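# Roll the whiteboard around the hallway corner into the taped zone

## Task

Move the whiteboard on its wheels around the hallway corner and leave it with each of its four wheels inside the gap between the two yellow lines on the floor, with no wheel touching the tape. It must stand upright on its own wheels and must not rest against a wall. Either robot or both may do the work. At the end, release the board and move the robots away from it. If a robot topples or is left leaning, the task fails.

## Robot and tools

ROBOTS. r1 and r2 are identical Hello Robot Stretch 4 units. Each has an omni-wheel base, a mast carrying a lift, an arm that telescopes straight forward, a wrist with yaw, pitch and roll joints, and a two-finger gripper. Each robot is about 1.6 m tall, and every point of its base rim lies within 0.23 m of its base origin. Each carries four cameras: rX_head_camera (pinhole, 420x560), rX_head_left_camera and rX_head_right_camera (fisheye, 420x672), and rX_wrist_camera (pinhole, 616x392).

FRAMES. Every robot reports in its own base frame. The origin is on the floor below the base centre, with x forward, y left and z up. The odometry frame is that robot's base frame as it stood when the scene began. hand_pose is a point between the open fingertips, given in the base frame, and it can be somewhat off. Neither robot knows where the other one is. Only the images, lidar_m and wrist_depth_mm show their relative placement. The camera calibration lines use OpenCV conventions: T_world_to_cam maps the carrying robot's base frame into the camera frame, and each camera's actual values may deviate slightly from them.

execute_actions. The argument "actions" is a list that holds either one action object or nothing. An empty list simply reports state and images. The action object has a key "r1" and/or "r2", one entry per robot, and each robot's motions are written separately. Under a robot you may put:
- "base": exactly one relative move, counted from where that base last measured itself in the latest state report. translate_m is straight travel in metres, positive forward, from -2 to 2. strafe_m is sideways travel in metres, positive to the left, from -2 to 2. rotate_rad is a turn in place in radians, positive counter-clockwise seen from above, from -3.2 to 3.2.
- "joints": absolute targets, each a single number by name. lift_m 0 to 1.2 (m). arm_m 0 to 0.55 (m of extension). wrist_yaw_rad -1.134 to 4.276 (0 points ahead, positive turns left, 3.14 is folded back, and above 3.4 the arm may get in the way). wrist_pitch_rad -1.117 to 4.259 (0 is level, 1.57 points down). wrist_roll_rad -1.117 to 4.259 (0 keeps both fingers at one height, positive turns clockwise as seen from behind the gripper). gripper_m -0.038 to 0.141 (the fingertip gap in m, where negative values squeeze the fingers together). A joint counts as done within ±0.004 for lift, arm and gripper, ±0.02 for yaw and roll, and ±0.05 for pitch.
- "pace": "slow", "default", "fast" or "max". These give base speeds up to 0.1, 0.3, 0.4 or 0.6 m/s and turn rates up to 1, 2, 3 or 4 rad/s. With the lift above 0.2 m the speeds are reduced further, down to 0.3 m/s and 1 rad/s at 1.2 m.
- "contact_limits": {"arm_m": value}, from 0 (gentlest) to 0.75 (firmest), with 0.5 if omitted. This sets how hard the arm may push before it halts.
- "end_of_arm": "enable_torque", sent by itself. It revives wrist or gripper motors that have shut off.
All motions in an action begin together. One action runs for at most 15 s. Any part you omit may still be driving toward an earlier target. A joint target outside its range is clipped and the result says so. Any other bad value or unknown key rejects the whole call. "cameras" lists the image sources: omitted, null or ["all"] returns every camera, and [] returns none. If a call reports a stop, the remaining calls in that same reply are skipped.

wait: seconds from 0 to 10. It commands nothing and returns state and images. zoom_image: camera name plus region [x0, y0, x1, y1] in pixels of that camera's latest full image, with the origin at the top left and a size of at most 504 by 504. finished_scene: scene is the number of the current scene. It ends that scene for good, so only call it once the board is parked, released and stable and the robots are clear.

RESULTS. base_status and joint_status describe how each motion ended. "done" for the base only means the wheels turned the commanded amount, which may include slipping. "off_target" means the part stopped short and may still be pushing. "contact_stop_at_<key>" means the part met something and went slack: a slack lift can sink, and a slack base can roll. "limit_stop_at_<name>" is a built-in stop. "limit_stop_at_tilt" means a lean of more than 6 degrees, which leaves lift, arm and wheels unresponsive. "torque_fault" means a wrist motor went limp and needs enable_torque. on_its_own reports things you did not command, and its "held at" gives a held target. lidar_m gives 12 distances in m, one per 30 degree sector, starting straight ahead and going counter-clockwise (the 4th is left, the 7th behind, the 10th right). A "-" means nothing seen or closer than 0.25 m. The lidar covers about 0.15 m up to robot height, can miss glass and thin legs, and does see the other robot. wrist_depth_mm is a 7x7 grid of depths in mm from 100 to 2000. base_odometry counts wheel turns, with heading from -3.142 to 3.142. If turned_by_wheels and turned_by_imu differ by more than about 0.1 rad, the robot probably hit something or slipped. base_tilt gives forward and right lean in degrees, with a fixed offset of up to about 1.5. motor_effort is in percent, and the bracketed value is the peak. For wheel_0 to wheel_2, a positive reading pushes the base to turn right.

CAUTIONS. Two robots pressing into each other fails the run, and once the bases touch, even millimetres more of driving counts as a hard press. The same command can move the two robots up to about 3 cm apart per metre, so a load carried jointly can pull one robot over. Do not turn or drive with more than 1 kg in the gripper while arm_m is above 0.2, especially at fast paces. Steady pushing with a raised gripper or a high contact limit can also tip the robot. Pressing the gripper into things with the base or arm causes torque faults. To grip, command a gap smaller than the object. The reading alone does not confirm a hold, but a firm squeeze shows up in gripper effort. If the fingertips jam on a surface, raise the lift. With the pitch tilted up and a large roll, self-collision stops are likely. To unfold at the start, send lift_m 0.4 with wrist_yaw_rad 0. Keep the whiteboard from falling, slamming or being left against a wall, and avoid drops and forceful shoves.

Each tool is called after ">>>" as name(argument=value, ...) on one line, values as JSON.

## Session

>>> execute_actions(actions=[])

Scene clock: 0.00 s.
r1.base_odometry: x=+0.000 y=+0.000 heading=+0.000 (m, m, rad; r1's odometry frame)
r1.turned_by_wheels: +0.000 (rad since the last result)
r1.turned_by_imu: +0.000 (rad since the last result)
r1.base_tilt: forward=+0.6 right=+0.4 (deg)
r1.lidar_m: 2.15 1.07 0.84 0.82 0.92 1.42 1.17 0.83 0.62 0.62 0.67 1.09
r1.base_status: not commanded
r1.joint_positions: lift_m=+0.265 arm_m=-0.002 wrist_yaw_rad=+3.167 wrist_pitch_rad=-0.013 wrist_roll_rad=-0.001 gripper_m=+0.057
r1.joint_status: not commanded
r1.motor_effort: lift_m=+20 arm_m=+0 wrist_yaw_rad=-2 wrist_pitch_rad=-6 wrist_roll_rad=+2 gripper_m=+1 wheel_0=+0 wheel_1=+0 wheel_2=+0 (%)
r1.hand_pose: x=-0.1221 y=+0.0802 z=+0.4469 quat_wxyz=(-0.013, +0.007, +0.000, +1.000) (m; r1's base frame)
r1.wrist_depth_mm: - 141 228 1576 - - 1576 / - 111 140 1618 - - 1464 / - 113 140 1618 - - 1499 / - 135 175 1618 - - 1499 / 212 1060 1336 1618 - - 1499 / 219 1098 196 1397 193 1618 1430 / 218 976 1078 110 1078 1025 1098
r2.base_odometry: x=+0.000 y=+0.000 heading=+0.000 (m, m, rad; r2's odometry frame)
r2.turned_by_wheels: +0.000 (rad since the last result)
r2.turned_by_imu: +0.000 (rad since the last result)
r2.base_tilt: forward=+0.0 right=-0.8 (deg)
r2.lidar_m: 0.64 0.66 0.79 0.77 0.78 0.75 0.69 1.42 0.83 0.71 0.70 0.77
r2.base_status: not commanded
r2.joint_positions: lift_m=+0.274 arm_m=-0.002 wrist_yaw_rad=+3.117 wrist_pitch_rad=-0.015 wrist_roll_rad=-0.004 gripper_m=+0.057
r2.joint_status: not commanded
r2.motor_effort: lift_m=+21 arm_m=+0 wrist_yaw_rad=+0 wrist_pitch_rad=-6 wrist_roll_rad=-1 gripper_m=-1 wheel_0=+0 wheel_1=-1 wheel_2=+0 (%)
r2.hand_pose: x=-0.1174 y=+0.0945 z=+0.4567 quat_wxyz=(+0.012, +0.007, -0.002, +1.000) (m; r2's base frame)
r2.wrist_depth_mm: - 140 1397 854 904 946 759 / - 140 866 842 904 946 750 / - 126 193 831 917 960 759 / 105 140 245 842 904 931 759 / 139 - - 842 904 946 768 / 1618 1808 201 831 196 946 778 / 1138 1138 1118 111 891 904 778
pictures: r1_head_camera, r1_head_left_camera, r1_head_right_camera, r1_wrist_camera, r2_head_camera, r2_head_left_camera, r2_head_right_camera, r2_wrist_camera
Images, in order (width x height): r1_head_camera 420x560, r1_head_left_camera 420x672, r1_head_right_camera 420x672, r1_wrist_camera 616x392, r2_head_camera 420x560, r2_head_left_camera 420x672, r2_head_right_camera 420x672, r2_wrist_camera 616x392.

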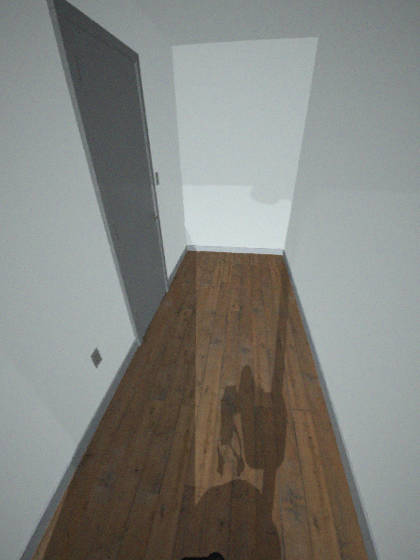

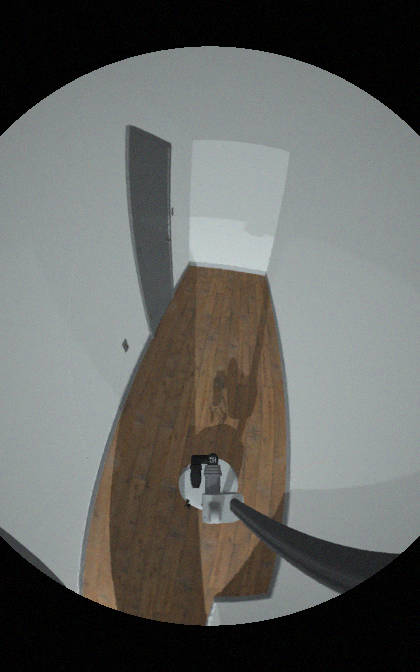

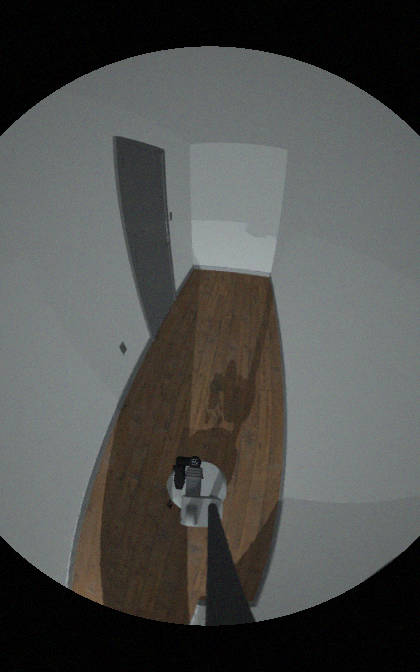

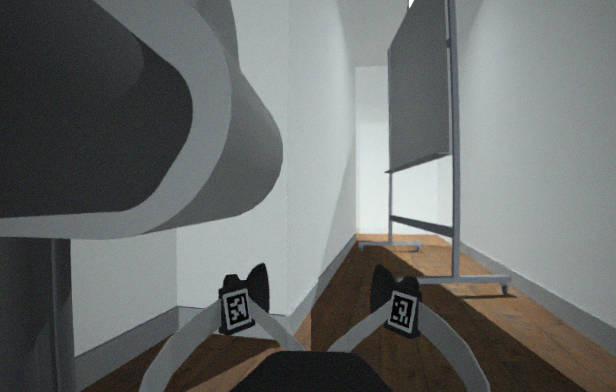

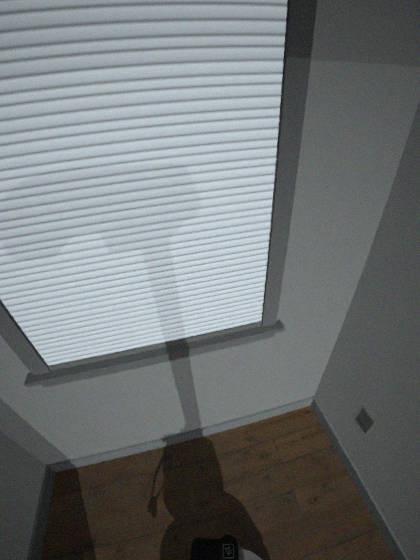

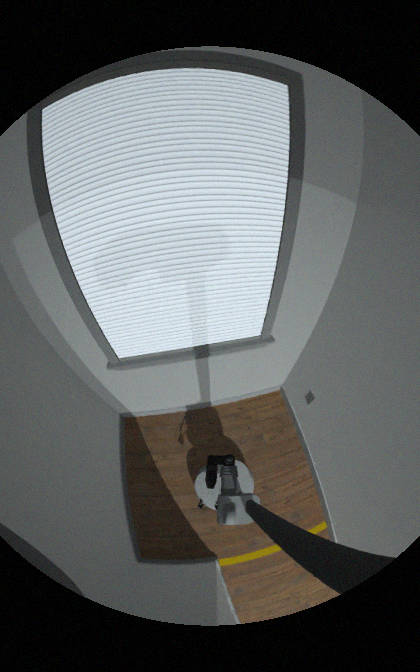

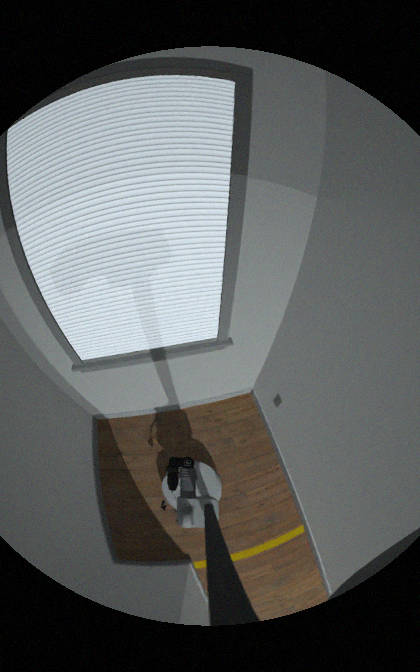

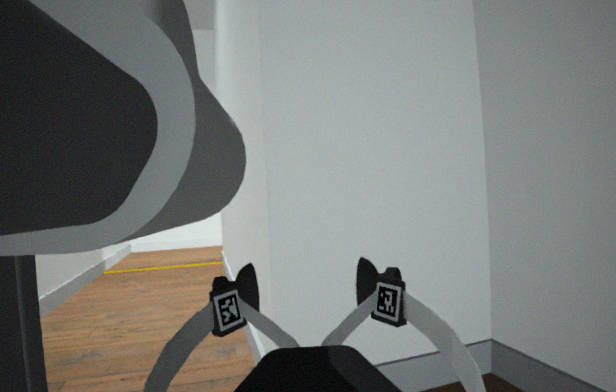

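>>> execute_actions(actions=[{"r1":{"base":{"rotate_rad":3.0},"joints":{"lift_m":0.4,"wrist_yaw_rad":0,"gripper_m":0.14}},"r2":{"base":{"rotate_rad":-2.85},"joints":{"lift_m":0.4,"wrist_yaw_rad":0,"gripper_m":0.14}}}], cameras=["r1_head_camera","r2_head_camera"])

Scene clock: 3.17 s.
r1.base_odometry: x=+0.000 y=+0.000 heading=+3.000 (m, m, rad; r1's odometry frame)
r1.turned_by_wheels: +3.000 (rad since the last result)
r1.turned_by_imu: +3.002 (rad since the last result)
r1.base_tilt: forward=+0.3 right=+0.4 (deg)
r1.lidar_m: 1.18 0.92 0.67 0.62 0.65 0.90 2.41 1.25 0.87 0.82 0.85 1.18
r1.base_status: done
r1.joint_positions: lift_m=+0.400 arm_m=-0.002 wrist_yaw_rad=+0.000 wrist_pitch_rad=-0.013 wrist_roll_rad=-0.001 gripper_m=+0.140
r1.joint_status: all done
r1.motor_effort: lift_m=+23(26) arm_m=+0(0) wrist_yaw_rad=-3(8) wrist_pitch_rad=-6(8) wrist_roll_rad=+0(1) gripper_m=+1(8) wheel_0=-1(7) wheel_1=+0(4) wheel_2=+0(9) (%)
r1.hand_pose: x=+0.4570 y=-0.0873 z=+0.5818 quat_wxyz=(+1.000, +0.000, -0.007, +0.000) (m; r1's base frame)
r1.wrist_depth_mm: 946 946 1205 - - 1576 1118 / 946 946 1229 - - 1618 1118 / 946 946 1229 - - 1661 1098 / 960 946 1255 - - 1618 1098 / 946 946 1255 - - 1618 1098 / 946 946 976 - 1661 204 1118 / 946 946 1160 110 1397 1336 1118
r2.base_odometry: x=+0.000 y=+0.000 heading=-2.849 (m, m, rad; r2's odometry frame)
r2.turned_by_wheels: -2.849 (rad since the last result)
r2.turned_by_imu: -2.820 (rad since the last result)
r2.base_tilt: forward=+0.1 right=-0.8 (deg)
r2.lidar_m: 0.93 1.00 0.75 0.71 0.76 0.68 0.65 0.69 0.81 0.78 0.80 0.70
r2.base_status: done
r2.joint_positions: lift_m=+0.400 arm_m=-0.002 wrist_yaw_rad=+0.000 wrist_pitch_rad=-0.015 wrist_roll_rad=-0.004 gripper_m=+0.140
r2.joint_status: all done
r2.motor_effort: lift_m=+22(25) arm_m=+0(0) wrist_yaw_rad=-1(7) wrist_pitch_rad=-6(6) wrist_roll_rad=+0(2) gripper_m=-1(0) wheel_0=+2(9) wheel_1=+2(6) wheel_2=+3(10) (%)
r2.hand_pose: x=+0.4573 y=-0.0874 z=+0.5824 quat_wxyz=(+1.000, -0.002, -0.007, +0.000) (m; r2's base frame)
r2.wrist_depth_mm: 1098 1618 - - 512 427 424 / 1098 1576 - - 535 427 424 / 1118 1618 - - 554 430 424 / 1098 1576 - - 580 430 424 / 1098 1576 - - 597 430 430 / 1060 1255 1808 - 459 430 430 / 1025 1308 1499 111 539 433 427
pictures: r1_head_camera, r2_head_camera
Images, in order (width x height): r1_head_camera 420x560, r2_head_camera 420x560.

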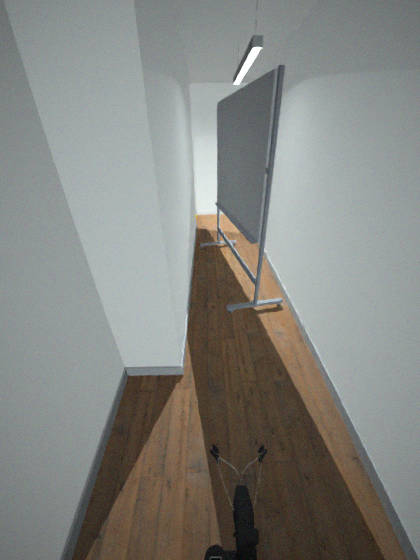

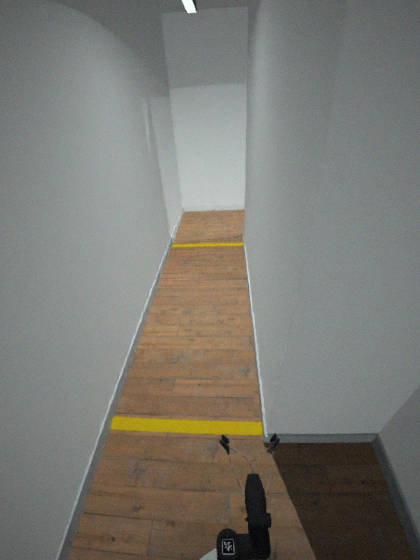

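>>> execute_actions(actions=[{"r1":{"base":{"strafe_m":-0.4}},"r2":{"base":{"strafe_m":0.25}}}], cameras=[])

>>> execute_actions(actions=[{"r1":{"base":{"translate_m":1.3},"pace":"fast"},"r2":{"base":{"translate_m":2},"pace":"fast"}}], cameras=["r1_head_camera","r2_head_camera","r1_wrist_camera"])

Scene clock: 8.53 s.
r1.base_odometry: x=+0.057 y=+0.396 heading=+3.000 (m, m, rad; r1's odometry frame)
r1.turned_by_wheels: +0.000 (rad since the last result)
r1.turned_by_imu: +0.000 (rad since the last result)
r1.base_tilt: forward=+0.4 right=+0.5 (deg)
r1.lidar_m: 1.70 1.31 1.08 1.01 1.07 1.45 1.82 0.64 0.45 0.43 0.47 0.60
r1.base_status: done
r1.joint_positions: lift_m=+0.400 arm_m=-0.002 wrist_yaw_rad=+0.000 wrist_pitch_rad=-0.013 wrist_roll_rad=-0.001 gripper_m=+0.140
r1.joint_status: not commanded
r1.motor_effort: lift_m=+23(23) arm_m=+0(0) wrist_yaw_rad=-2(3) wrist_pitch_rad=-8(7) wrist_roll_rad=+2(3) gripper_m=+0(0) wheel_0=-1(7) wheel_1=+3(13) wheel_2=+0(0) (%)
r1.hand_pose: x=+0.4570 y=-0.0873 z=+0.5818 quat_wxyz=(+1.000, +0.000, -0.007, +0.000) (m; r1's base frame)
r1.wrist_depth_mm: 946 1366 - - 1661 788 554 / 960 1366 - - 1708 798 549 / 976 1430 - - 1708 798 554 / 976 1397 - - 1661 809 559 / 960 1397 - - 1708 788 554 / 960 1205 1708 - 1281 204 549 / 960 1229 1430 110 1308 750 554
r2.base_odometry: x=+0.072 y=-0.239 heading=-2.849 (m, m, rad; r2's odometry frame)
r2.turned_by_wheels: +0.000 (rad since the last result)
r2.turned_by_imu: -0.001 (rad since the last result)
r2.base_tilt: forward=+0.0 right=-0.9 (deg)
r2.lidar_m: 1.56 0.64 0.47 0.46 0.50 0.68 0.65 0.69 1.00 1.03 0.92 0.81
r2.base_status: done
r2.joint_positions: lift_m=+0.400 arm_m=-0.002 wrist_yaw_rad=+0.000 wrist_pitch_rad=-0.015 wrist_roll_rad=-0.004 gripper_m=+0.140
r2.joint_status: not commanded
r2.motor_effort: lift_m=+22(22) arm_m=+0(0) wrist_yaw_rad=+0(0) wrist_pitch_rad=-6(7) wrist_roll_rad=+0(2) gripper_m=+2(0) wheel_0=+0(8) wheel_1=-1(10) wheel_2=+0(1) (%)
r2.hand_pose: x=+0.4573 y=-0.0874 z=+0.5824 quat_wxyz=(+1.000, -0.002, -0.007, +0.000) (m; r2's base frame)
r2.wrist_depth_mm: 759 1118 - - 1618 759 525 / 759 1098 - - 1661 788 539 / 759 1098 - - 1756 798 554 / 759 1098 - - 1863 820 559 / 741 1060 - - 1863 768 564 / 732 866 1576 - 1430 715 564 / 723 946 1397 111 1336 778 569
pictures: none
No camera images: the call's "cameras" was empty. Leave "cameras" out to get every camera's image.

Scene clock: 14.83 s.
r1.base_odometry: x=-1.231 y=+0.579 heading=+3.000 (m, m, rad; r1's odometry frame)
r1.turned_by_wheels: +0.000 (rad since the last result)
r1.turned_by_imu: -0.004 (rad since the last result)
r1.base_tilt: forward=+0.4 right=+0.5 (deg)
r1.lidar_m: 0.56 0.59 0.65 0.60 1.09 1.47 1.84 0.63 0.44 0.41 0.44 0.61
r1.base_status: done
r1.joint_positions: lift_m=+0.400 arm_m=-0.002 wrist_yaw_rad=+0.000 wrist_pitch_rad=-0.013 wrist_roll_rad=-0.001 gripper_m=+0.140
r1.joint_status: not commanded
r1.motor_effort: lift_m=+23(23) arm_m=+0(0) wrist_yaw_rad=-3(4) wrist_pitch_rad=-7(7) wrist_roll_rad=+1(2) gripper_m=+3(1) wheel_0=+0(5) wheel_1=+1(6) wheel_2=+2(11) (%)
r1.hand_pose: x=+0.4570 y=-0.0874 z=+0.5818 quat_wxyz=(+1.000, +0.000, -0.007, +0.000) (m; r1's base frame)
r1.wrist_depth_mm: 976 1397 - - 1537 732 525 / 1008 1430 - - 1576 741 517 / 1008 1464 - - 1576 750 521 / 991 1464 - - 1576 759 525 / 1008 1464 - - 1576 750 521 / 991 1255 1160 1863 1205 204 512 / 976 1229 1366 110 1281 699 521
r2.base_odometry: x=-1.843 y=-0.816 heading=-2.849 (m, m, rad; r2's odometry frame)
r2.turned_by_wheels: +0.000 (rad since the last result)
r2.turned_by_imu: +0.002 (rad since the last result)
r2.base_tilt: forward=+0.0 right=-0.8 (deg)
r2.lidar_m: 1.23 0.51 0.37 0.36 0.40 0.56 1.84 0.74 0.56 0.52 0.55 0.80
r2.base_status: done
r2.joint_positions: lift_m=+0.400 arm_m=-0.002 wrist_yaw_rad=+0.000 wrist_pitch_rad=-0.015 wrist_roll_rad=-0.004 gripper_m=+0.140
r2.joint_status: not commanded
r2.motor_effort: lift_m=+22(22) arm_m=+0(0) wrist_yaw_rad=+0(0) wrist_pitch_rad=-6(6) wrist_roll_rad=-2(2) gripper_m=-1(0) wheel_0=+1(7) wheel_1=+0(7) wheel_2=+1(15) (%)
r2.hand_pose: x=+0.4573 y=-0.0874 z=+0.5824 quat_wxyz=(+1.000, -0.002, -0.007, +0.000) (m; r2's base frame)
r2.wrist_depth_mm: 621 904 1808 1863 1863 1863 676 / 615 904 1808 1808 1863 1863 691 / 615 891 1756 1863 1863 1863 683 / 615 878 1661 1863 1863 1863 699 / 603 854 1661 1921 1863 1808 707 / 597 707 1281 1863 1661 1576 707 / 585 778 1336 111 1366 1255 917
pictures: r1_head_camera, r1_wrist_camera, r2_head_camera
camera_calibration (this result's frames):
r1_wrist_camera: T_world_to_cam=[[0.0347588, -0.999362, -0.00820417, -0.0946909], [0.00545336, 0.00839867, -0.99995, 0.636961], [0.999381, 0.0347123, 0.00574181, -0.229695], [0, 0, 0, 1]] pos_world=[0.229371, -0.0920069, 0.637472]
Images, in order (width x height): r1_head_camera 420x560, r1_wrist_camera 616x392, r2_head_camera 420x560.

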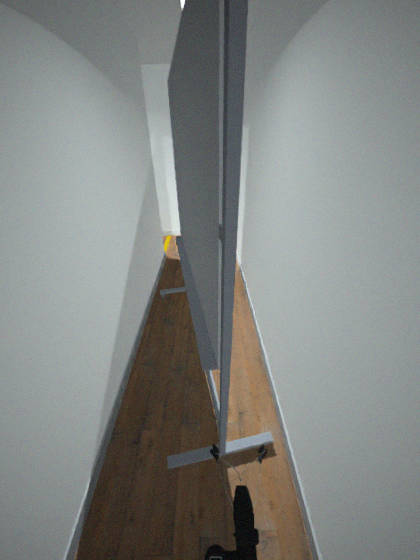

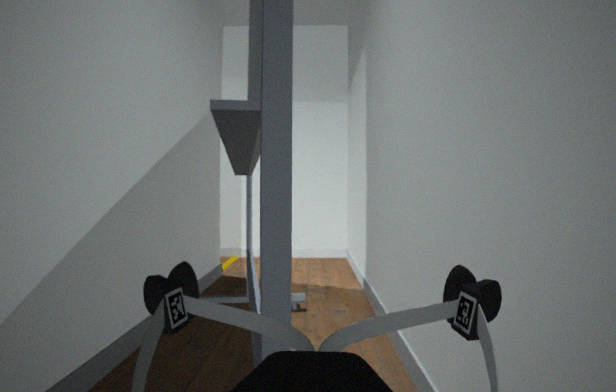

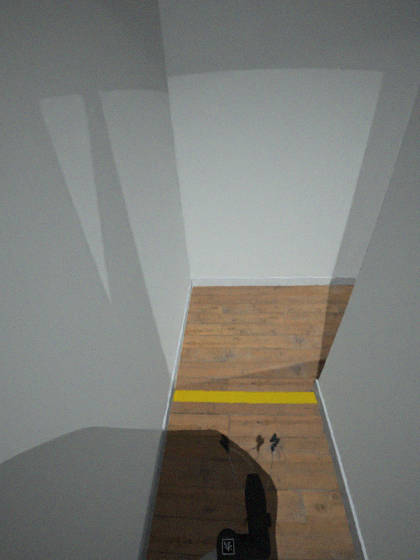

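>>> execute_actions(actions=[{"r1":{"base":{"translate_m":0.17}},"r2":{"base":{"translate_m":0.4}}}], cameras=[])

>>> execute_actions(actions=[{"r1":{"base":{"strafe_m":0.2},"joints":{"gripper_m":0.0},"pace":"slow"}}], cameras=[])

>>> execute_actions(actions=[{"r1":{"base":{"translate_m":0.9},"pace":"slow"}}], cameras=["r1_head_camera","r2_head_camera","r1_wrist_camera"])

Scene clock: 18.67 s.
r1.base_odometry: x=-1.399 y=+0.603 heading=+3.000 (m, m, rad; r1's odometry frame)
r1.turned_by_wheels: +0.000 (rad since the last result)
r1.turned_by_imu: -0.001 (rad since the last result)
r1.base_tilt: forward=+0.4 right=+0.4 (deg)
r1.lidar_m: 0.41 0.42 0.64 0.59 0.63 1.48 1.82 0.62 0.44 0.41 0.44 0.47
r1.base_status: done
r1.joint_positions: lift_m=+0.400 arm_m=-0.002 wrist_yaw_rad=+0.000 wrist_pitch_rad=-0.013 wrist_roll_rad=-0.001 gripper_m=+0.140
r1.joint_status: not commanded
r1.motor_effort: lift_m=+23(23) arm_m=+0(0) wrist_yaw_rad=-2(2) wrist_pitch_rad=-7(7) wrist_roll_rad=+2(2) gripper_m=-1(1) wheel_0=+0(5) wheel_1=+0(6) wheel_2=+0(11) (%)
r1.hand_pose: x=+0.4570 y=-0.0874 z=+0.5818 quat_wxyz=(+1.000, +0.000, -0.007, +0.000) (m; r1's base frame)
r1.wrist_depth_mm: 991 1366 206 - 1537 732 517 / 1008 1366 207 - 1537 741 512 / 1008 1464 207 - 1576 741 517 / 1008 1464 207 - 1576 741 517 / 1008 1430 206 - 1537 741 517 / 1008 1255 204 - 1205 204 512 / 991 1229 207 110 1255 699 517
r2.base_odometry: x=-2.226 y=-0.931 heading=-2.849 (m, m, rad; r2's odometry frame)
r2.turned_by_wheels: +0.000 (rad since the last result)
r2.turned_by_imu: -0.001 (rad since the last result)
r2.base_tilt: forward=+0.0 right=-0.8 (deg)
r2.lidar_m: 1.14 0.47 0.36 0.33 0.36 0.54 1.74 0.76 0.56 0.54 0.58 1.68
r2.base_status: done
r2.joint_positions: lift_m=+0.400 arm_m=-0.002 wrist_yaw_rad=+0.000 wrist_pitch_rad=-0.015 wrist_roll_rad=-0.004 gripper_m=+0.140
r2.joint_status: not commanded
r2.motor_effort: lift_m=+22(22) arm_m=+0(0) wrist_yaw_rad=+0(1) wrist_pitch_rad=-5(6) wrist_roll_rad=-1(1) gripper_m=+1(2) wheel_0=+2(8) wheel_1=+1(7) wheel_2=-1(13) (%)
r2.hand_pose: x=+0.4573 y=-0.0874 z=+0.5824 quat_wxyz=(+1.000, -0.002, -0.007, +0.000) (m; r2's base frame)
r2.wrist_depth_mm: 591 854 1464 1464 1430 1430 1430 / 591 854 1464 1464 1464 1430 1430 / 591 854 1464 1464 1430 1464 1397 / 580 831 1464 1464 1464 1499 1397 / 574 820 1499 1499 1464 1464 1430 / 569 676 1205 1464 1464 1464 1430 / 554 741 1281 111 1366 1255 1255
pictures: none
No camera images: the call's "cameras" was empty. Leave "cameras" out to get every camera's image.

Scene clock: 24.30 s.
r1.base_odometry: x=-1.427 y=+0.406 heading=+3.000 (m, m, rad; r1's odometry frame)
r1.turned_by_wheels: -0.001 (rad since the last result)
r1.turned_by_imu: -0.002 (rad since the last result)
r1.base_tilt: forward=+0.5 right=+0.4 (deg)
r1.lidar_m: 0.38 0.39 0.45 0.40 0.43 1.17 2.76 0.92 0.64 0.60 0.65 0.43
r1.base_status: done
r1.joint_positions: lift_m=+0.400 arm_m=-0.002 wrist_yaw_rad=-0.001 wrist_pitch_rad=-0.012 wrist_roll_rad=-0.001 gripper_m=+0.001
r1.joint_status: all done
r1.motor_effort: lift_m=+23(23) arm_m=+0(0) wrist_yaw_rad=+2(52) wrist_pitch_rad=-10(11) wrist_roll_rad=+2(2) gripper_m=-23(22) wheel_0=-9(18) wheel_1=+0(5) wheel_2=+1(7) (%)
r1.hand_pose: x=+0.4568 y=-0.0878 z=+0.5814 quat_wxyz=(+1.000, +0.000, -0.006, -0.001) (m; r1's base frame)
r1.wrist_depth_mm: 741 1060 1661 179 - 1098 798 / 741 1078 1537 180 - 1118 778 / 750 1098 1921 180 - 1138 798 / 750 1118 - 180 - 1138 788 / 750 1098 - 180 - 1138 798 / 750 1098 187 180 183 1060 788 / 741 946 1336 110 1336 904 798
r2.base_odometry: x=-2.226 y=-0.931 heading=-2.849 (m, m, rad; r2's odometry frame)
r2.turned_by_wheels: +0.000 (rad since the last result)
r2.turned_by_imu: -0.001 (rad since the last result)
r2.base_tilt: forward=+0.0 right=-0.8 (deg)
r2.lidar_m: 1.18 0.49 0.36 0.35 0.37 0.55 1.76 0.77 0.57 0.55 0.58 1.71
r2.base_status: not commanded
r2.joint_positions: lift_m=+0.400 arm_m=-0.002 wrist_yaw_rad=+0.000 wrist_pitch_rad=-0.015 wrist_roll_rad=-0.004 gripper_m=+0.140
r2.joint_status: not commanded
r2.motor_effort: lift_m=+22(22) arm_m=+0(0) wrist_yaw_rad=+0(1) wrist_pitch_rad=-6(6) wrist_roll_rad=-2(0) gripper_m=+4(1) wheel_0=+2(2) wheel_1=+0(0) wheel_2=-2(2) (%)
r2.hand_pose: x=+0.4573 y=-0.0874 z=+0.5824 quat_wxyz=(+1.000, -0.002, -0.007, +0.000) (m; r2's base frame)
r2.wrist_depth_mm: 591 866 1464 1464 1464 1430 1430 / 585 854 1464 1430 1430 1430 1430 / 591 854 1464 1499 1430 1430 1397 / 580 842 1464 1464 1464 1430 1430 / 580 820 1464 1464 1430 1464 1430 / 564 668 1229 1430 1430 1430 1430 / 559 741 1281 111 1366 1255 1255
pictures: none
No camera images: the call's "cameras" was empty. Leave "cameras" out to get every camera's image.

action 0: r1: "base": translate_m = 0.9 would last too long for one action: at the pace "slow" translate_m can be at most 0.766 in either direction: name a faster pace, or command the rest in another action

>>> execute_actions(actions=[{"r1":{"base":{"translate_m":0.9}}}], cameras=["r1_head_camera","r2_head_camera","r1_wrist_camera"])

Scene clock: 29.10 s.
r1.base_odometry: x=-2.318 y=+0.533 heading=+3.000 (m, m, rad; r1's odometry frame)
r1.turned_by_wheels: +0.000 (rad since the last result)
r1.turned_by_imu: -0.002 (rad since the last result)
r1.base_tilt: forward=+0.5 right=+0.4 (deg)
r1.lidar_m: 0.32 0.32 0.45 0.42 0.45 0.63 2.70 0.89 0.63 0.59 0.63 0.33
r1.base_status: done
r1.joint_positions: lift_m=+0.400 arm_m=-0.003 wrist_yaw_rad=-0.007 wrist_pitch_rad=-0.012 wrist_roll_rad=-0.001 gripper_m=+0.000
r1.joint_status: not commanded
r1.on_its_own: wrist_yaw_rad is at rest, and its effort (+16) is outside its rest range (-13 to +13)
r1.motor_effort: lift_m=+21(23) arm_m=+1(3) wrist_yaw_rad=+16(85) wrist_pitch_rad=-11(18) wrist_roll_rad=+2(3) gripper_m=-12(22) wheel_0=+2(8) wheel_1=+1(11) wheel_2=-5(34) (%)
r1.hand_pose: x=+0.4562 y=-0.0893 z=+0.5815 quat_wxyz=(+1.000, -0.001, -0.006, -0.003) (m; r1's base frame)
r1.wrist_depth_mm: 759 1098 236 116 1921 1078 768 / 759 1138 389 116 1921 1098 768 / 778 1138 1618 116 1983 1098 768 / 778 1138 - 116 - 1098 768 / 778 1138 - 116 1921 1098 768 / 768 1138 1138 116 180 1078 759 / 768 976 1255 111 1336 878 768
r2.base_odometry: x=-2.226 y=-0.931 heading=-2.849 (m, m, rad; r2's odometry frame)
r2.turned_by_wheels: +0.000 (rad since the last result)
r2.turned_by_imu: -0.001 (rad since the last result)
r2.base_tilt: forward=+0.1 right=-0.8 (deg)
r2.lidar_m: 1.19 0.50 0.35 0.35 0.37 0.54 1.74 0.78 0.56 0.56 0.60 1.12
r2.base_status: not commanded
r2.joint_positions: lift_m=+0.400 arm_m=-0.002 wrist_yaw_rad=+0.000 wrist_pitch_rad=-0.015 wrist_roll_rad=-0.004 gripper_m=+0.140
r2.joint_status: not commanded
r2.motor_effort: lift_m=+22(22) arm_m=+0(1) wrist_yaw_rad=+1(0) wrist_pitch_rad=-6(6) wrist_roll_rad=+1(3) gripper_m=+0(1) wheel_0=+2(2) wheel_1=+1(1) wheel_2=-2(2) (%)
r2.hand_pose: x=+0.4573 y=-0.0874 z=+0.5824 quat_wxyz=(+1.000, -0.002, -0.007, +0.000) (m; r2's base frame)
r2.wrist_depth_mm: 591 866 1499 1499 1430 1430 1430 / 591 866 1464 1464 1430 1430 1397 / 591 854 1464 1499 1464 1430 1430 / 580 842 1464 1464 1464 1464 1464 / 574 831 1499 1464 1464 1464 1430 / 564 668 1205 1464 1430 1464 1430 / 554 741 1308 111 1430 1308 1255
pictures: r1_head_camera, r1_wrist_camera, r2_head_camera
camera_calibration (this result's frames):
r1_wrist_camera: T_world_to_cam=[[0.0280814, -0.999574, -0.00799233, -0.0936826], [0.00412278, 0.00811123, -0.999959, 0.63727], [0.999597, 0.0280473, 0.0043488, -0.228743], [0, 0, 0, 1]] pos_world=[0.228655, -0.092396, 0.63749]
Images, in order (width x height): r1_head_camera 420x560, r1_wrist_camera 616x392, r2_head_camera 420x560.

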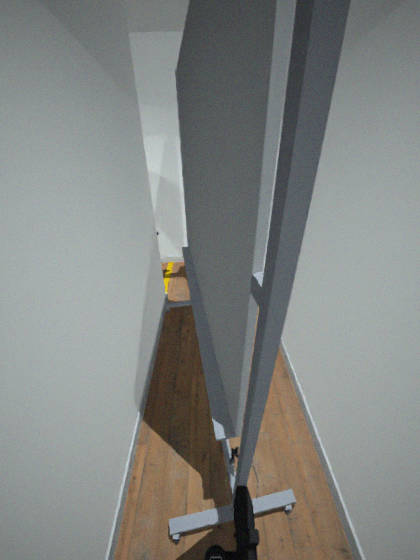

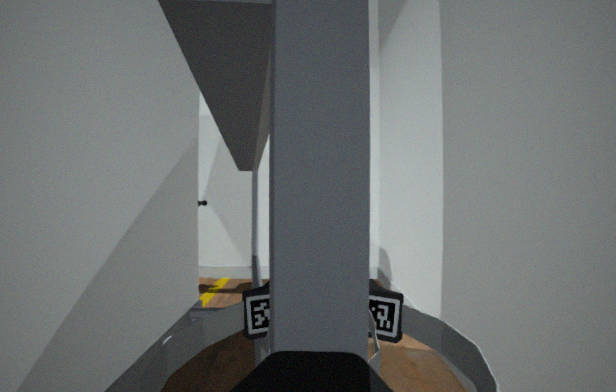

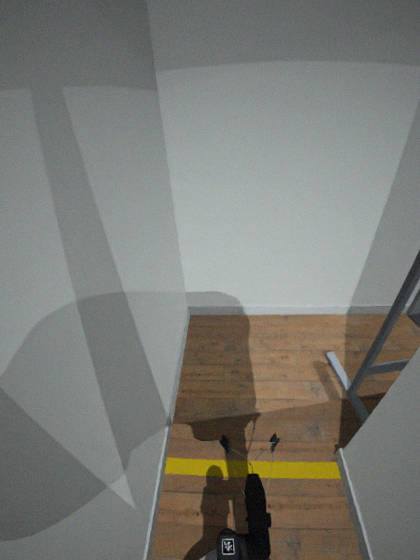

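>>> execute_actions(actions=[{"r1":{"base":{"translate_m":0.35},"joints":{"arm_m":0.15,"gripper_m":0.04},"pace":"slow"}}], cameras=["r1_head_camera","r2_head_camera","r2_wrist_camera"])

Scene clock: 34.27 s.
r1.base_odometry: x=-2.664 y=+0.583 heading=+2.999 (m, m, rad; r1's odometry frame)
r1.turned_by_wheels: +0.000 (rad since the last result)
r1.turned_by_imu: -0.004 (rad since the last result)
r1.base_tilt: forward=+0.3 right=+0.3 (deg)
r1.lidar_m: 0.45 0.46 0.46 0.43 0.46 0.61 2.70 0.90 0.62 0.58 0.62 0.55
r1.base_status: done
r1.joint_positions: lift_m=+0.400 arm_m=+0.148 wrist_yaw_rad=-0.008 wrist_pitch_rad=-0.014 wrist_roll_rad=-0.001 gripper_m=+0.040
r1.joint_status: all done
r1.on_its_own: wrist_yaw_rad is at rest, and its effort (+21) is outside its rest range (-13 to +13)
r1.motor_effort: lift_m=+21(21) arm_m=+12(17) wrist_yaw_rad=+21(52) wrist_pitch_rad=-5(11) wrist_roll_rad=+2(4) gripper_m=-3(9) wheel_0=+3(6) wheel_1=+4(7) wheel_2=-9(21) (%)
r1.hand_pose: x=+0.6065 y=-0.0897 z=+0.5822 quat_wxyz=(+1.000, -0.001, -0.007, -0.004) (m; r1's base frame)
r1.wrist_depth_mm: 788 1098 236 121 1808 1042 741 / 798 1160 351 121 1863 1060 741 / 809 1182 - 121 1863 1060 741 / 809 1160 - 121 1863 1060 741 / 798 1182 - 121 1808 1042 741 / 798 1182 196 121 189 976 732 / 788 1008 1308 111 1336 866 741
r2.base_odometry: x=-2.226 y=-0.931 heading=-2.849 (m, m, rad; r2's odometry frame)
r2.turned_by_wheels: +0.000 (rad since the last result)
r2.turned_by_imu: -0.001 (rad since the last result)
r2.base_tilt: forward=+0.0 right=-0.9 (deg)
r2.lidar_m: 1.15 0.49 0.36 0.33 0.37 0.56 1.73 0.75 0.57 0.55 0.58 0.90
r2.base_status: not commanded
r2.joint_positions: lift_m=+0.400 arm_m=-0.002 wrist_yaw_rad=+0.000 wrist_pitch_rad=-0.015 wrist_roll_rad=-0.004 gripper_m=+0.140
r2.joint_status: not commanded
r2.motor_effort: lift_m=+22(22) arm_m=+0(0) wrist_yaw_rad=+0(1) wrist_pitch_rad=-6(7) wrist_roll_rad=-2(1) gripper_m=+3(1) wheel_0=+2(2) wheel_1=+1(1) wheel_2=-2(2) (%)
r2.hand_pose: x=+0.4573 y=-0.0874 z=+0.5824 quat_wxyz=(+1.000, -0.002, -0.007, +0.000) (m; r2's base frame)
r2.wrist_depth_mm: 591 866 1499 1464 1430 676 691 / 585 866 1464 1464 1430 668 691 / 591 854 1464 1464 1464 1430 1397 / 585 831 1499 1464 1430 1430 1430 / 574 820 1464 1499 1464 1464 1430 / 564 668 1229 1464 661 1430 1464 / 549 732 1281 111 668 676 1160
pictures: r1_head_camera, r2_head_camera, r2_wrist_camera
camera_calibration (this result's frames):
r2_wrist_camera: T_world_to_cam=[[-0.001922, -0.999007, -0.0445124, -0.0567285], [0.0269844, 0.0444445, -0.998647, 0.634951], [0.999634, -0.00312054, 0.0268722, -0.243211], [0, 0, 0, 1]] pos_world=[0.225879, -0.0856512, 0.638103]
Images, in order (width x height): r1_head_camera 420x560, r2_head_camera 420x560, r2_wrist_camera 616x392.

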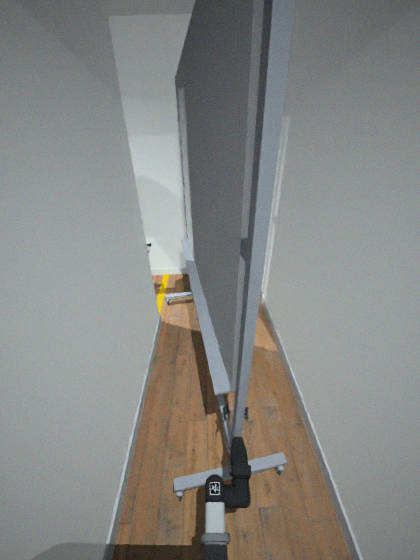

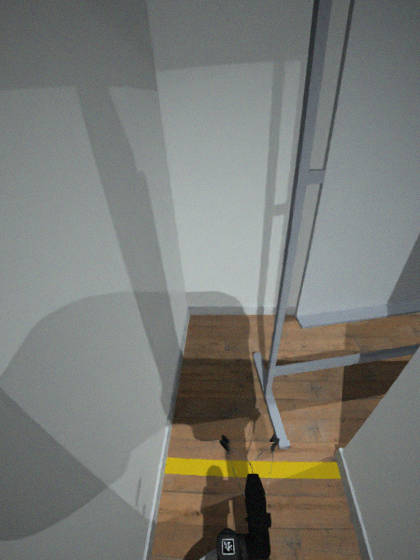

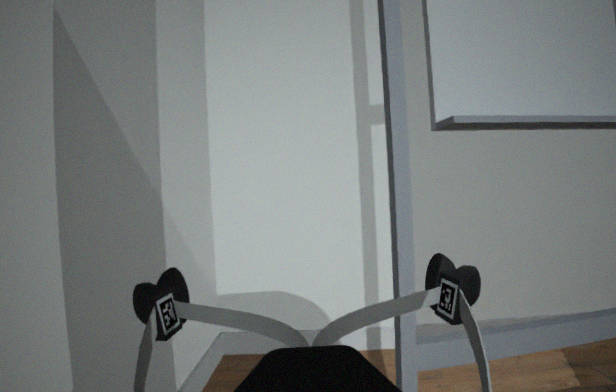

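>>> execute_actions(actions=[{"r1":{"base":{"translate_m":0.18},"pace":"slow"},"r2":{"joints":{"arm_m":0.2}}}], cameras=[])

>>> execute_actions(actions=[{"r1":{"base":{"strafe_m":-0.1},"pace":"slow"},"r2":{"base":{"translate_m":0.18}}}], cameras=["r2_head_camera","r2_wrist_camera"])

Scene clock: 37.87 s.
r1.base_odometry: x=-2.842 y=+0.609 heading=+2.999 (m, m, rad; r1's odometry frame)
r1.turned_by_wheels: -0.001 (rad since the last result)
r1.turned_by_imu: -0.003 (rad since the last result)
r1.base_tilt: forward=+0.4 right=+0.3 (deg)
r1.lidar_m: 0.48 0.44 0.46 0.44 0.45 0.65 1.73 0.85 0.61 0.57 0.62 0.53
r1.base_status: done
r1.joint_positions: lift_m=+0.400 arm_m=+0.148 wrist_yaw_rad=-0.009 wrist_pitch_rad=-0.014 wrist_roll_rad=-0.001 gripper_m=+0.040
r1.joint_status: not commanded
r1.on_its_own: wrist_yaw_rad is at rest, and its effort (+24) is outside its rest range (-13 to +13)
r1.motor_effort: lift_m=+22(21) arm_m=+12(12) wrist_yaw_rad=+24(33) wrist_pitch_rad=-5(5) wrist_roll_rad=+3(2) gripper_m=-7(7) wheel_0=+0(7) wheel_1=+2(7) wheel_2=-10(18) (%)
r1.hand_pose: x=+0.6064 y=-0.0901 z=+0.5821 quat_wxyz=(+1.000, -0.001, -0.007, -0.005) (m; r1's base frame)
r1.wrist_depth_mm: 798 1078 236 117 1756 1008 732 / 809 1182 351 116 1808 1025 723 / 820 - - 117 1808 1025 723 / 820 1661 - 116 1808 1025 732 / 820 - - 117 1756 1025 723 / 809 1618 196 117 190 946 715 / 809 1025 1336 110 1281 842 723
r2.base_odometry: x=-2.226 y=-0.931 heading=-2.849 (m, m, rad; r2's odometry frame)
r2.turned_by_wheels: +0.000 (rad since the last result)
r2.turned_by_imu: -0.001 (rad since the last result)
r2.base_tilt: forward=+0.1 right=-0.8 (deg)
r2.lidar_m: 0.86 0.50 0.37 0.33 0.36 0.54 1.72 0.75 0.59 0.54 0.58 0.84
r2.base_status: not commanded
r2.joint_positions: lift_m=+0.400 arm_m=+0.198 wrist_yaw_rad=+0.000 wrist_pitch_rad=-0.015 wrist_roll_rad=-0.004 gripper_m=+0.140
r2.joint_status: all done
r2.motor_effort: lift_m=+22(22) arm_m=+9(10) wrist_yaw_rad=+0(0) wrist_pitch_rad=-6(6) wrist_roll_rad=+0(1) gripper_m=+0(2) wheel_0=+2(2) wheel_1=+1(1) wheel_2=-1(1) (%)
r2.hand_pose: x=+0.6577 y=-0.0874 z=+0.5825 quat_wxyz=(+1.000, -0.002, -0.007, +0.000) (m; r2's base frame)
r2.wrist_depth_mm: 574 831 1255 1255 469 484 496 / 574 831 1255 1255 459 480 496 / 580 831 1281 1281 1255 1255 1229 / 569 820 1281 1255 1255 1229 1229 / 559 798 1281 1255 1255 1255 1229 / 549 654 1182 1255 1281 1229 1229 / 539 715 1281 111 1255 1229 1205
pictures: none
No camera images: the call's "cameras" was empty. Leave "cameras" out to get every camera's image.

Scene clock: 40.00 s.
r1.base_odometry: x=-2.828 y=+0.707 heading=+3.000 (m, m, rad; r1's odometry frame)
r1.turned_by_wheels: +0.001 (rad since the last result)
r1.turned_by_imu: +0.003 (rad since the last result)
r1.base_tilt: forward=+0.4 right=+0.4 (deg)
r1.lidar_m: 0.45 0.45 0.56 0.54 0.56 0.76 2.34 0.74 0.52 0.47 0.51 0.53
r1.base_status: done
r1.joint_positions: lift_m=+0.400 arm_m=+0.149 wrist_yaw_rad=+0.009 wrist_pitch_rad=-0.012 wrist_roll_rad=-0.001 gripper_m=+0.040
r1.joint_status: not commanded
r1.on_its_own: wrist_yaw_rad is at rest, and its effort (-28) is outside its rest range (-13 to +13)
r1.motor_effort: lift_m=+22(22) arm_m=+5(12) wrist_yaw_rad=-28(38) wrist_pitch_rad=-8(9) wrist_roll_rad=+2(3) gripper_m=-9(10) wheel_0=+8(14) wheel_1=+1(2) wheel_2=+9(9) (%)
r1.hand_pose: x=+0.6093 y=-0.0849 z=+0.5816 quat_wxyz=(+1.000, -0.001, -0.006, +0.004) (m; r1's base frame)
r1.wrist_depth_mm: 891 1182 237 118 1618 878 627 / 904 - 349 117 1661 904 621 / 904 - - 118 1661 891 621 / 904 - - 118 1661 904 627 / 904 - - 118 1661 891 621 / 891 1661 196 118 189 842 621 / 891 1118 1255 110 1281 732 621
r2.base_odometry: x=-2.398 y=-0.983 heading=-2.849 (m, m, rad; r2's odometry frame)
r2.turned_by_wheels: +0.000 (rad since the last result)
r2.turned_by_imu: +0.000 (rad since the last result)
r2.base_tilt: forward=+0.0 right=-0.9 (deg)
r2.lidar_m: 0.71 0.48 0.34 0.32 0.37 0.53 1.89 0.77 0.58 0.55 0.57 0.67
r2.base_status: done
r2.joint_positions: lift_m=+0.400 arm_m=+0.198 wrist_yaw_rad=+0.000 wrist_pitch_rad=-0.015 wrist_roll_rad=-0.004 gripper_m=+0.140
r2.joint_status: not commanded
r2.motor_effort: lift_m=+22(22) arm_m=+9(9) wrist_yaw_rad=+0(2) wrist_pitch_rad=-6(6) wrist_roll_rad=-1(1) gripper_m=-2(0) wheel_0=+3(6) wheel_1=+0(5) wheel_2=-2(12) (%)
r2.hand_pose: x=+0.6577 y=-0.0874 z=+0.5825 quat_wxyz=(+1.000, -0.002, -0.007, +0.000) (m; r2's base frame)
r2.wrist_depth_mm: 564 820 1078 287 306 246 254 / 564 809 1060 301 1060 1042 1042 / 564 809 1078 1078 1060 1060 1042 / 554 798 1098 277 1042 1042 1060 / 544 778 1078 285 1060 1042 1042 / 539 634 1078 277 1078 1060 1042 / 525 707 1098 111 1060 1060 1060
pictures: r2_head_camera, r2_wrist_camera
camera_calibration (this result's frames):
r2_wrist_camera: T_world_to_cam=[[-0.00186355, -0.999007, -0.0445126, -0.0563647], [0.0270535, 0.0444461, -0.998645, 0.629516], [0.999632, -0.00306525, 0.0269438, -0.443636], [0, 0, 0, 1]] pos_world=[0.426337, -0.0856481, 0.638107]
Images, in order (width x height): r2_head_camera 420x560, r2_wrist_camera 616x392.

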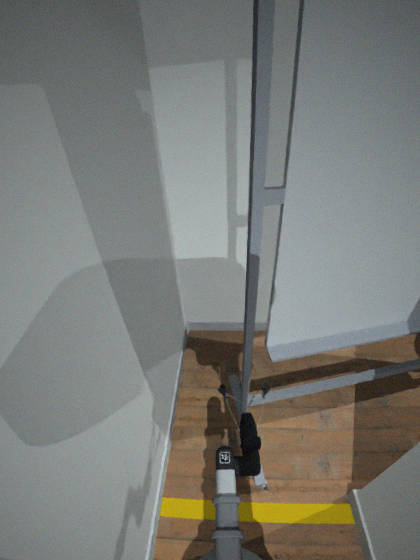

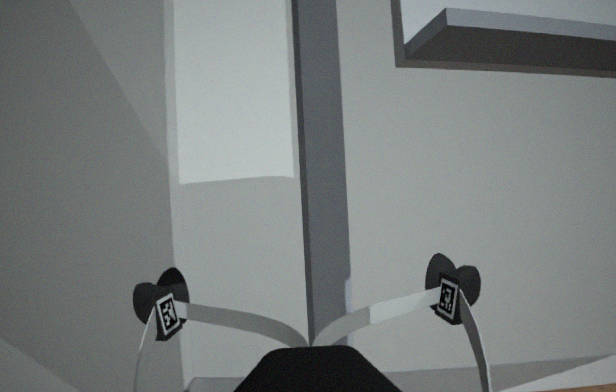

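>>> execute_actions(actions=[{"r1":{"base":{"strafe_m":-0.11},"pace":"slow"},"r2":{"base":{"translate_m":0.13},"pace":"slow"}}], cameras=[])

>>> execute_actions(actions=[{"r2":{"joints":{"gripper_m":-0.01}}}], cameras=[])

>>> execute_actions(actions=[{"r1":{"base":{"translate_m":0.14},"pace":"slow"},"r2":{"base":{"translate_m":-0.3},"joints":{"wrist_yaw_rad":0.3},"pace":"slow"}}], cameras=["r2_head_camera","r2_wrist_camera","r1_head_camera"])

Scene clock: 43.33 s.
r1.base_odometry: x=-2.813 y=+0.816 heading=+3.001 (m, m, rad; r1's odometry frame)
r1.turned_by_wheels: +0.001 (rad since the last result)
r1.turned_by_imu: +0.003 (rad since the last result)
r1.base_tilt: forward=+0.5 right=+0.4 (deg)
r1.lidar_m: 0.45 0.46 0.69 0.64 0.67 0.91 1.71 0.58 0.40 0.37 0.39 0.55
r1.base_status: done
r1.joint_positions: lift_m=+0.400 arm_m=+0.149 wrist_yaw_rad=+0.008 wrist_pitch_rad=-0.013 wrist_roll_rad=-0.001 gripper_m=+0.040
r1.joint_status: not commanded
r1.on_its_own: wrist_yaw_rad is at rest, and its effort (-24) is outside its rest range (-13 to +13)
r1.motor_effort: lift_m=+22(22) arm_m=+4(5) wrist_yaw_rad=-24(40) wrist_pitch_rad=-9(10) wrist_roll_rad=+3(2) gripper_m=-9(12) wheel_0=+8(16) wheel_1=+0(5) wheel_2=+7(9) (%)
r1.hand_pose: x=+0.6093 y=-0.0852 z=+0.5817 quat_wxyz=(+1.000, -0.001, -0.006, +0.004) (m; r1's base frame)
r1.wrist_depth_mm: 1025 1808 237 119 1229 661 469 / 1042 - 349 119 1229 676 459 / 1060 - - 119 1255 683 466 / 1042 - - 119 1229 676 466 / 1042 - - 120 1255 668 466 / 1042 1618 196 120 187 621 459 / 1042 1255 1255 111 1138 564 469
r2.base_odometry: x=-2.522 y=-1.020 heading=-2.849 (m, m, rad; r2's odometry frame)
r2.turned_by_wheels: +0.000 (rad since the last result)
r2.turned_by_imu: -0.001 (rad since the last result)
r2.base_tilt: forward=+0.0 right=-0.8 (deg)
r2.lidar_m: 0.59 0.44 0.34 0.32 0.35 0.50 1.80 0.79 0.58 0.57 0.60 0.60
r2.base_status: done
r2.joint_positions: lift_m=+0.400 arm_m=+0.198 wrist_yaw_rad=-0.008 wrist_pitch_rad=-0.015 wrist_roll_rad=-0.004 gripper_m=+0.140
r2.joint_status: not commanded
r2.on_its_own: wrist_yaw_rad is at rest, and its effort (+23) is outside its rest range (-13 to +13)
r2.motor_effort: lift_m=+22(22) arm_m=+10(10) wrist_yaw_rad=+23(23) wrist_pitch_rad=-6(7) wrist_roll_rad=-2(1) gripper_m=+0(1) wheel_0=+3(4) wheel_1=+2(6) wheel_2=-8(15) (%)
r2.hand_pose: x=+0.6570 y=-0.0897 z=+0.5824 quat_wxyz=(+1.000, -0.002, -0.007, -0.004) (m; r2's base frame)
r2.wrist_depth_mm: 559 831 946 931 168 931 917 / 564 820 946 931 168 931 946 / 564 831 946 946 168 931 931 / 554 798 946 931 168 931 931 / 554 788 946 946 168 946 931 / 539 647 960 931 168 946 931 / 530 707 960 111 169 931 946
pictures: none
No camera images: the call's "cameras" was empty. Leave "cameras" out to get every camera's image.

Scene clock: 45.77 s.
r1.base_odometry: x=-2.813 y=+0.816 heading=+3.001 (m, m, rad; r1's odometry frame)
r1.turned_by_wheels: +0.000 (rad since the last result)
r1.turned_by_imu: +0.000 (rad since the last result)
r1.base_tilt: forward=+0.4 right=+0.4 (deg)
r1.lidar_m: 0.48 0.47 0.67 0.65 0.67 0.93 1.71 0.58 0.40 0.37 0.39 0.55
r1.base_status: not commanded
r1.joint_positions: lift_m=+0.400 arm_m=+0.149 wrist_yaw_rad=+0.008 wrist_pitch_rad=-0.013 wrist_roll_rad=-0.001 gripper_m=+0.040
r1.joint_status: not commanded
r1.on_its_own: wrist_yaw_rad is at rest, and its effort (-26) is outside its rest range (-13 to +13)
r1.motor_effort: lift_m=+21(21) arm_m=+4(4) wrist_yaw_rad=-26(28) wrist_pitch_rad=-7(10) wrist_roll_rad=+4(1) gripper_m=-5(11) wheel_0=+8(8) wheel_1=+0(0) wheel_2=+7(8) (%)
r1.hand_pose: x=+0.6093 y=-0.0851 z=+0.5819 quat_wxyz=(+1.000, -0.001, -0.007, +0.004) (m; r1's base frame)
r1.wrist_depth_mm: 1025 1863 236 144 1397 661 469 / 1042 - 347 144 1430 668 459 / 1042 - 1182 144 1464 676 466 / 1042 - - 144 1430 676 466 / 1042 - - 144 1430 668 466 / 1025 1661 195 144 191 661 459 / 1042 1281 1308 110 1229 564 466
r2.base_odometry: x=-2.523 y=-1.020 heading=-2.851 (m, m, rad; r2's odometry frame)
r2.turned_by_wheels: -0.002 (rad since the last result)
r2.turned_by_imu: -0.002 (rad since the last result)
r2.base_tilt: forward=+0.0 right=-0.9 (deg)
r2.lidar_m: 0.59 0.43 0.34 0.33 0.35 0.51 1.77 0.79 0.59 0.57 0.58 0.61
r2.base_status: not commanded
r2.joint_positions: lift_m=+0.400 arm_m=+0.199 wrist_yaw_rad=-0.011 wrist_pitch_rad=-0.015 wrist_roll_rad=-0.004 gripper_m=-0.010
r2.joint_status: all done
r2.on_its_own: wrist_yaw_rad is at rest, and its effort (+32) is outside its rest range (-13 to +13)
r2.motor_effort: lift_m=+22(22) arm_m=+7(10) wrist_yaw_rad=+32(60) wrist_pitch_rad=-6(7) wrist_roll_rad=-2(2) gripper_m=-8(11) wheel_0=-10(16) wheel_1=-5(5) wheel_2=-8(8) (%)
r2.hand_pose: x=+0.6570 y=-0.0906 z=+0.5824 quat_wxyz=(+1.000, -0.002, -0.007, -0.006) (m; r2's base frame)
r2.wrist_depth_mm: 574 842 931 165 931 931 931 / 574 854 931 167 931 931 931 / 574 854 946 167 931 931 931 / 569 820 946 167 960 946 931 / 564 809 946 167 946 931 931 / 549 788 946 166 183 931 931 / 539 732 946 111 946 931 931
pictures: none
No camera images: the call's "cameras" was empty. Leave "cameras" out to get every camera's image.

Scene clock: 50.07 s.
r1.base_odometry: x=-2.951 y=+0.836 heading=+3.002 (m, m, rad; r1's odometry frame)
r1.turned_by_wheels: +0.001 (rad since the last result)
r1.turned_by_imu: +0.000 (rad since the last result)
r1.base_tilt: forward=+0.4 right=+0.4 (deg)
r1.lidar_m: 0.45 0.43 0.70 0.64 0.68 0.94 1.68 0.57 0.40 0.36 0.39 0.54
r1.base_status: done
r1.joint_positions: lift_m=+0.400 arm_m=+0.149 wrist_yaw_rad=+0.006 wrist_pitch_rad=-0.013 wrist_roll_rad=-0.001 gripper_m=+0.040
r1.joint_status: not commanded
r1.on_its_own: wrist_yaw_rad is at rest, and its effort (-19) is outside its rest range (-13 to +13)
r1.motor_effort: lift_m=+21(22) arm_m=+4(4) wrist_yaw_rad=-19(24) wrist_pitch_rad=-5(9) wrist_roll_rad=+1(4) gripper_m=-6(9) wheel_0=+4(9) wheel_1=+4(7) wheel_2=+0(6) (%)
r1.hand_pose: x=+0.6091 y=-0.0858 z=+0.5819 quat_wxyz=(+1.000, -0.001, -0.007, +0.003) (m; r1's base frame)
r1.wrist_depth_mm: 1042 - 244 166 1397 647 462 / 1042 - 387 166 1430 661 452 / 1078 - - 167 1397 661 455 / 1060 - - 167 1397 661 455 / 1060 - - 166 1397 661 455 / 1042 1661 191 167 191 647 452 / 1042 1308 1366 111 1205 554 459
r2.base_odometry: x=-2.236 y=-0.935 heading=-2.853 (m, m, rad; r2's odometry frame)
r2.turned_by_wheels: -0.002 (rad since the last result)
r2.turned_by_imu: -0.008 (rad since the last result)
r2.base_tilt: forward=+0.0 right=-0.8 (deg)
r2.lidar_m: 0.60 0.49 0.36 0.32 0.36 0.53 1.79 0.78 0.58 0.55 0.58 0.66
r2.base_status: done
r2.joint_positions: lift_m=+0.400 arm_m=+0.199 wrist_yaw_rad=+0.288 wrist_pitch_rad=-0.015 wrist_roll_rad=-0.004 gripper_m=-0.010
r2.joint_status: all done
r2.on_its_own: wrist_yaw_rad is at rest, and its effort (+35) is outside its rest range (-13 to +13)
r2.motor_effort: lift_m=+22(22) arm_m=+5(8) wrist_yaw_rad=+35(97) wrist_pitch_rad=-6(7) wrist_roll_rad=+0(2) gripper_m=-14(10) wheel_0=-16(31) wheel_1=-7(16) wheel_2=+2(7) (%)
r2.hand_pose: x=+0.6715 y=-0.0020 z=+0.5824 quat_wxyz=(+0.990, -0.001, -0.008, +0.143) (m; r2's base frame)
r2.wrist_depth_mm: 421 549 809 169 1160 1098 1025 / 421 549 798 168 1182 1098 1025 / 421 544 788 169 1182 1118 1060 / 415 539 788 169 1182 1098 1042 / 415 535 778 170 1182 1118 1060 / 410 521 668 170 183 1098 1042 / 402 504 699 111 1182 1078 1060
pictures: r1_head_camera, r2_head_camera, r2_wrist_camera
camera_calibration (this result's frames):
r2_wrist_camera: T_world_to_cam=[[0.281534, -0.958518, -0.044514, -0.161246], [0.0130939, 0.0502238, -0.998652, 0.634663], [0.959462, 0.280572, 0.0266905, -0.429457], [0, 0, 0, 1]] pos_world=[0.449134, -0.0659389, 0.638093]
Images, in order (width x height): r1_head_camera 420x560, r2_head_camera 420x560, r2_wrist_camera 616x392.

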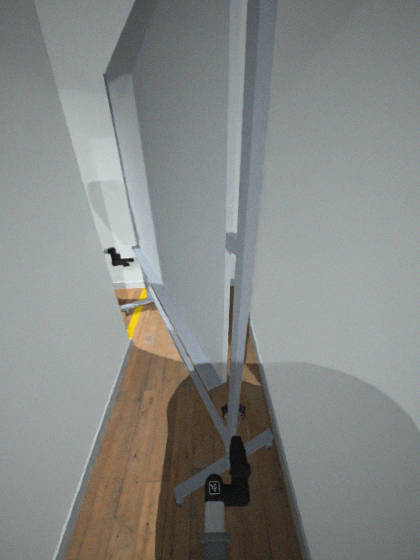

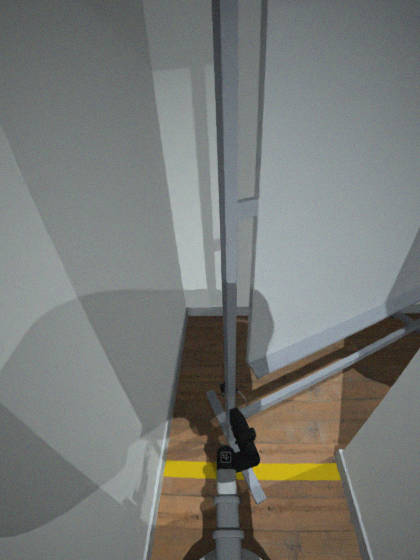

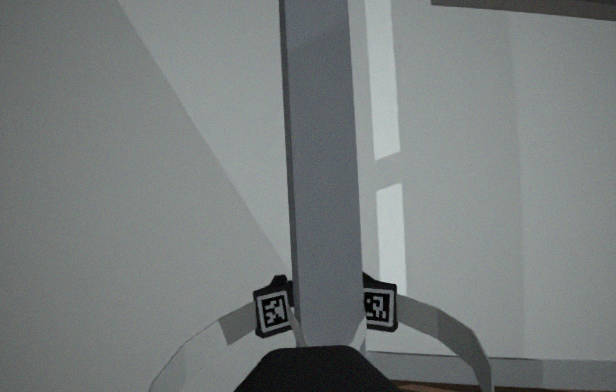

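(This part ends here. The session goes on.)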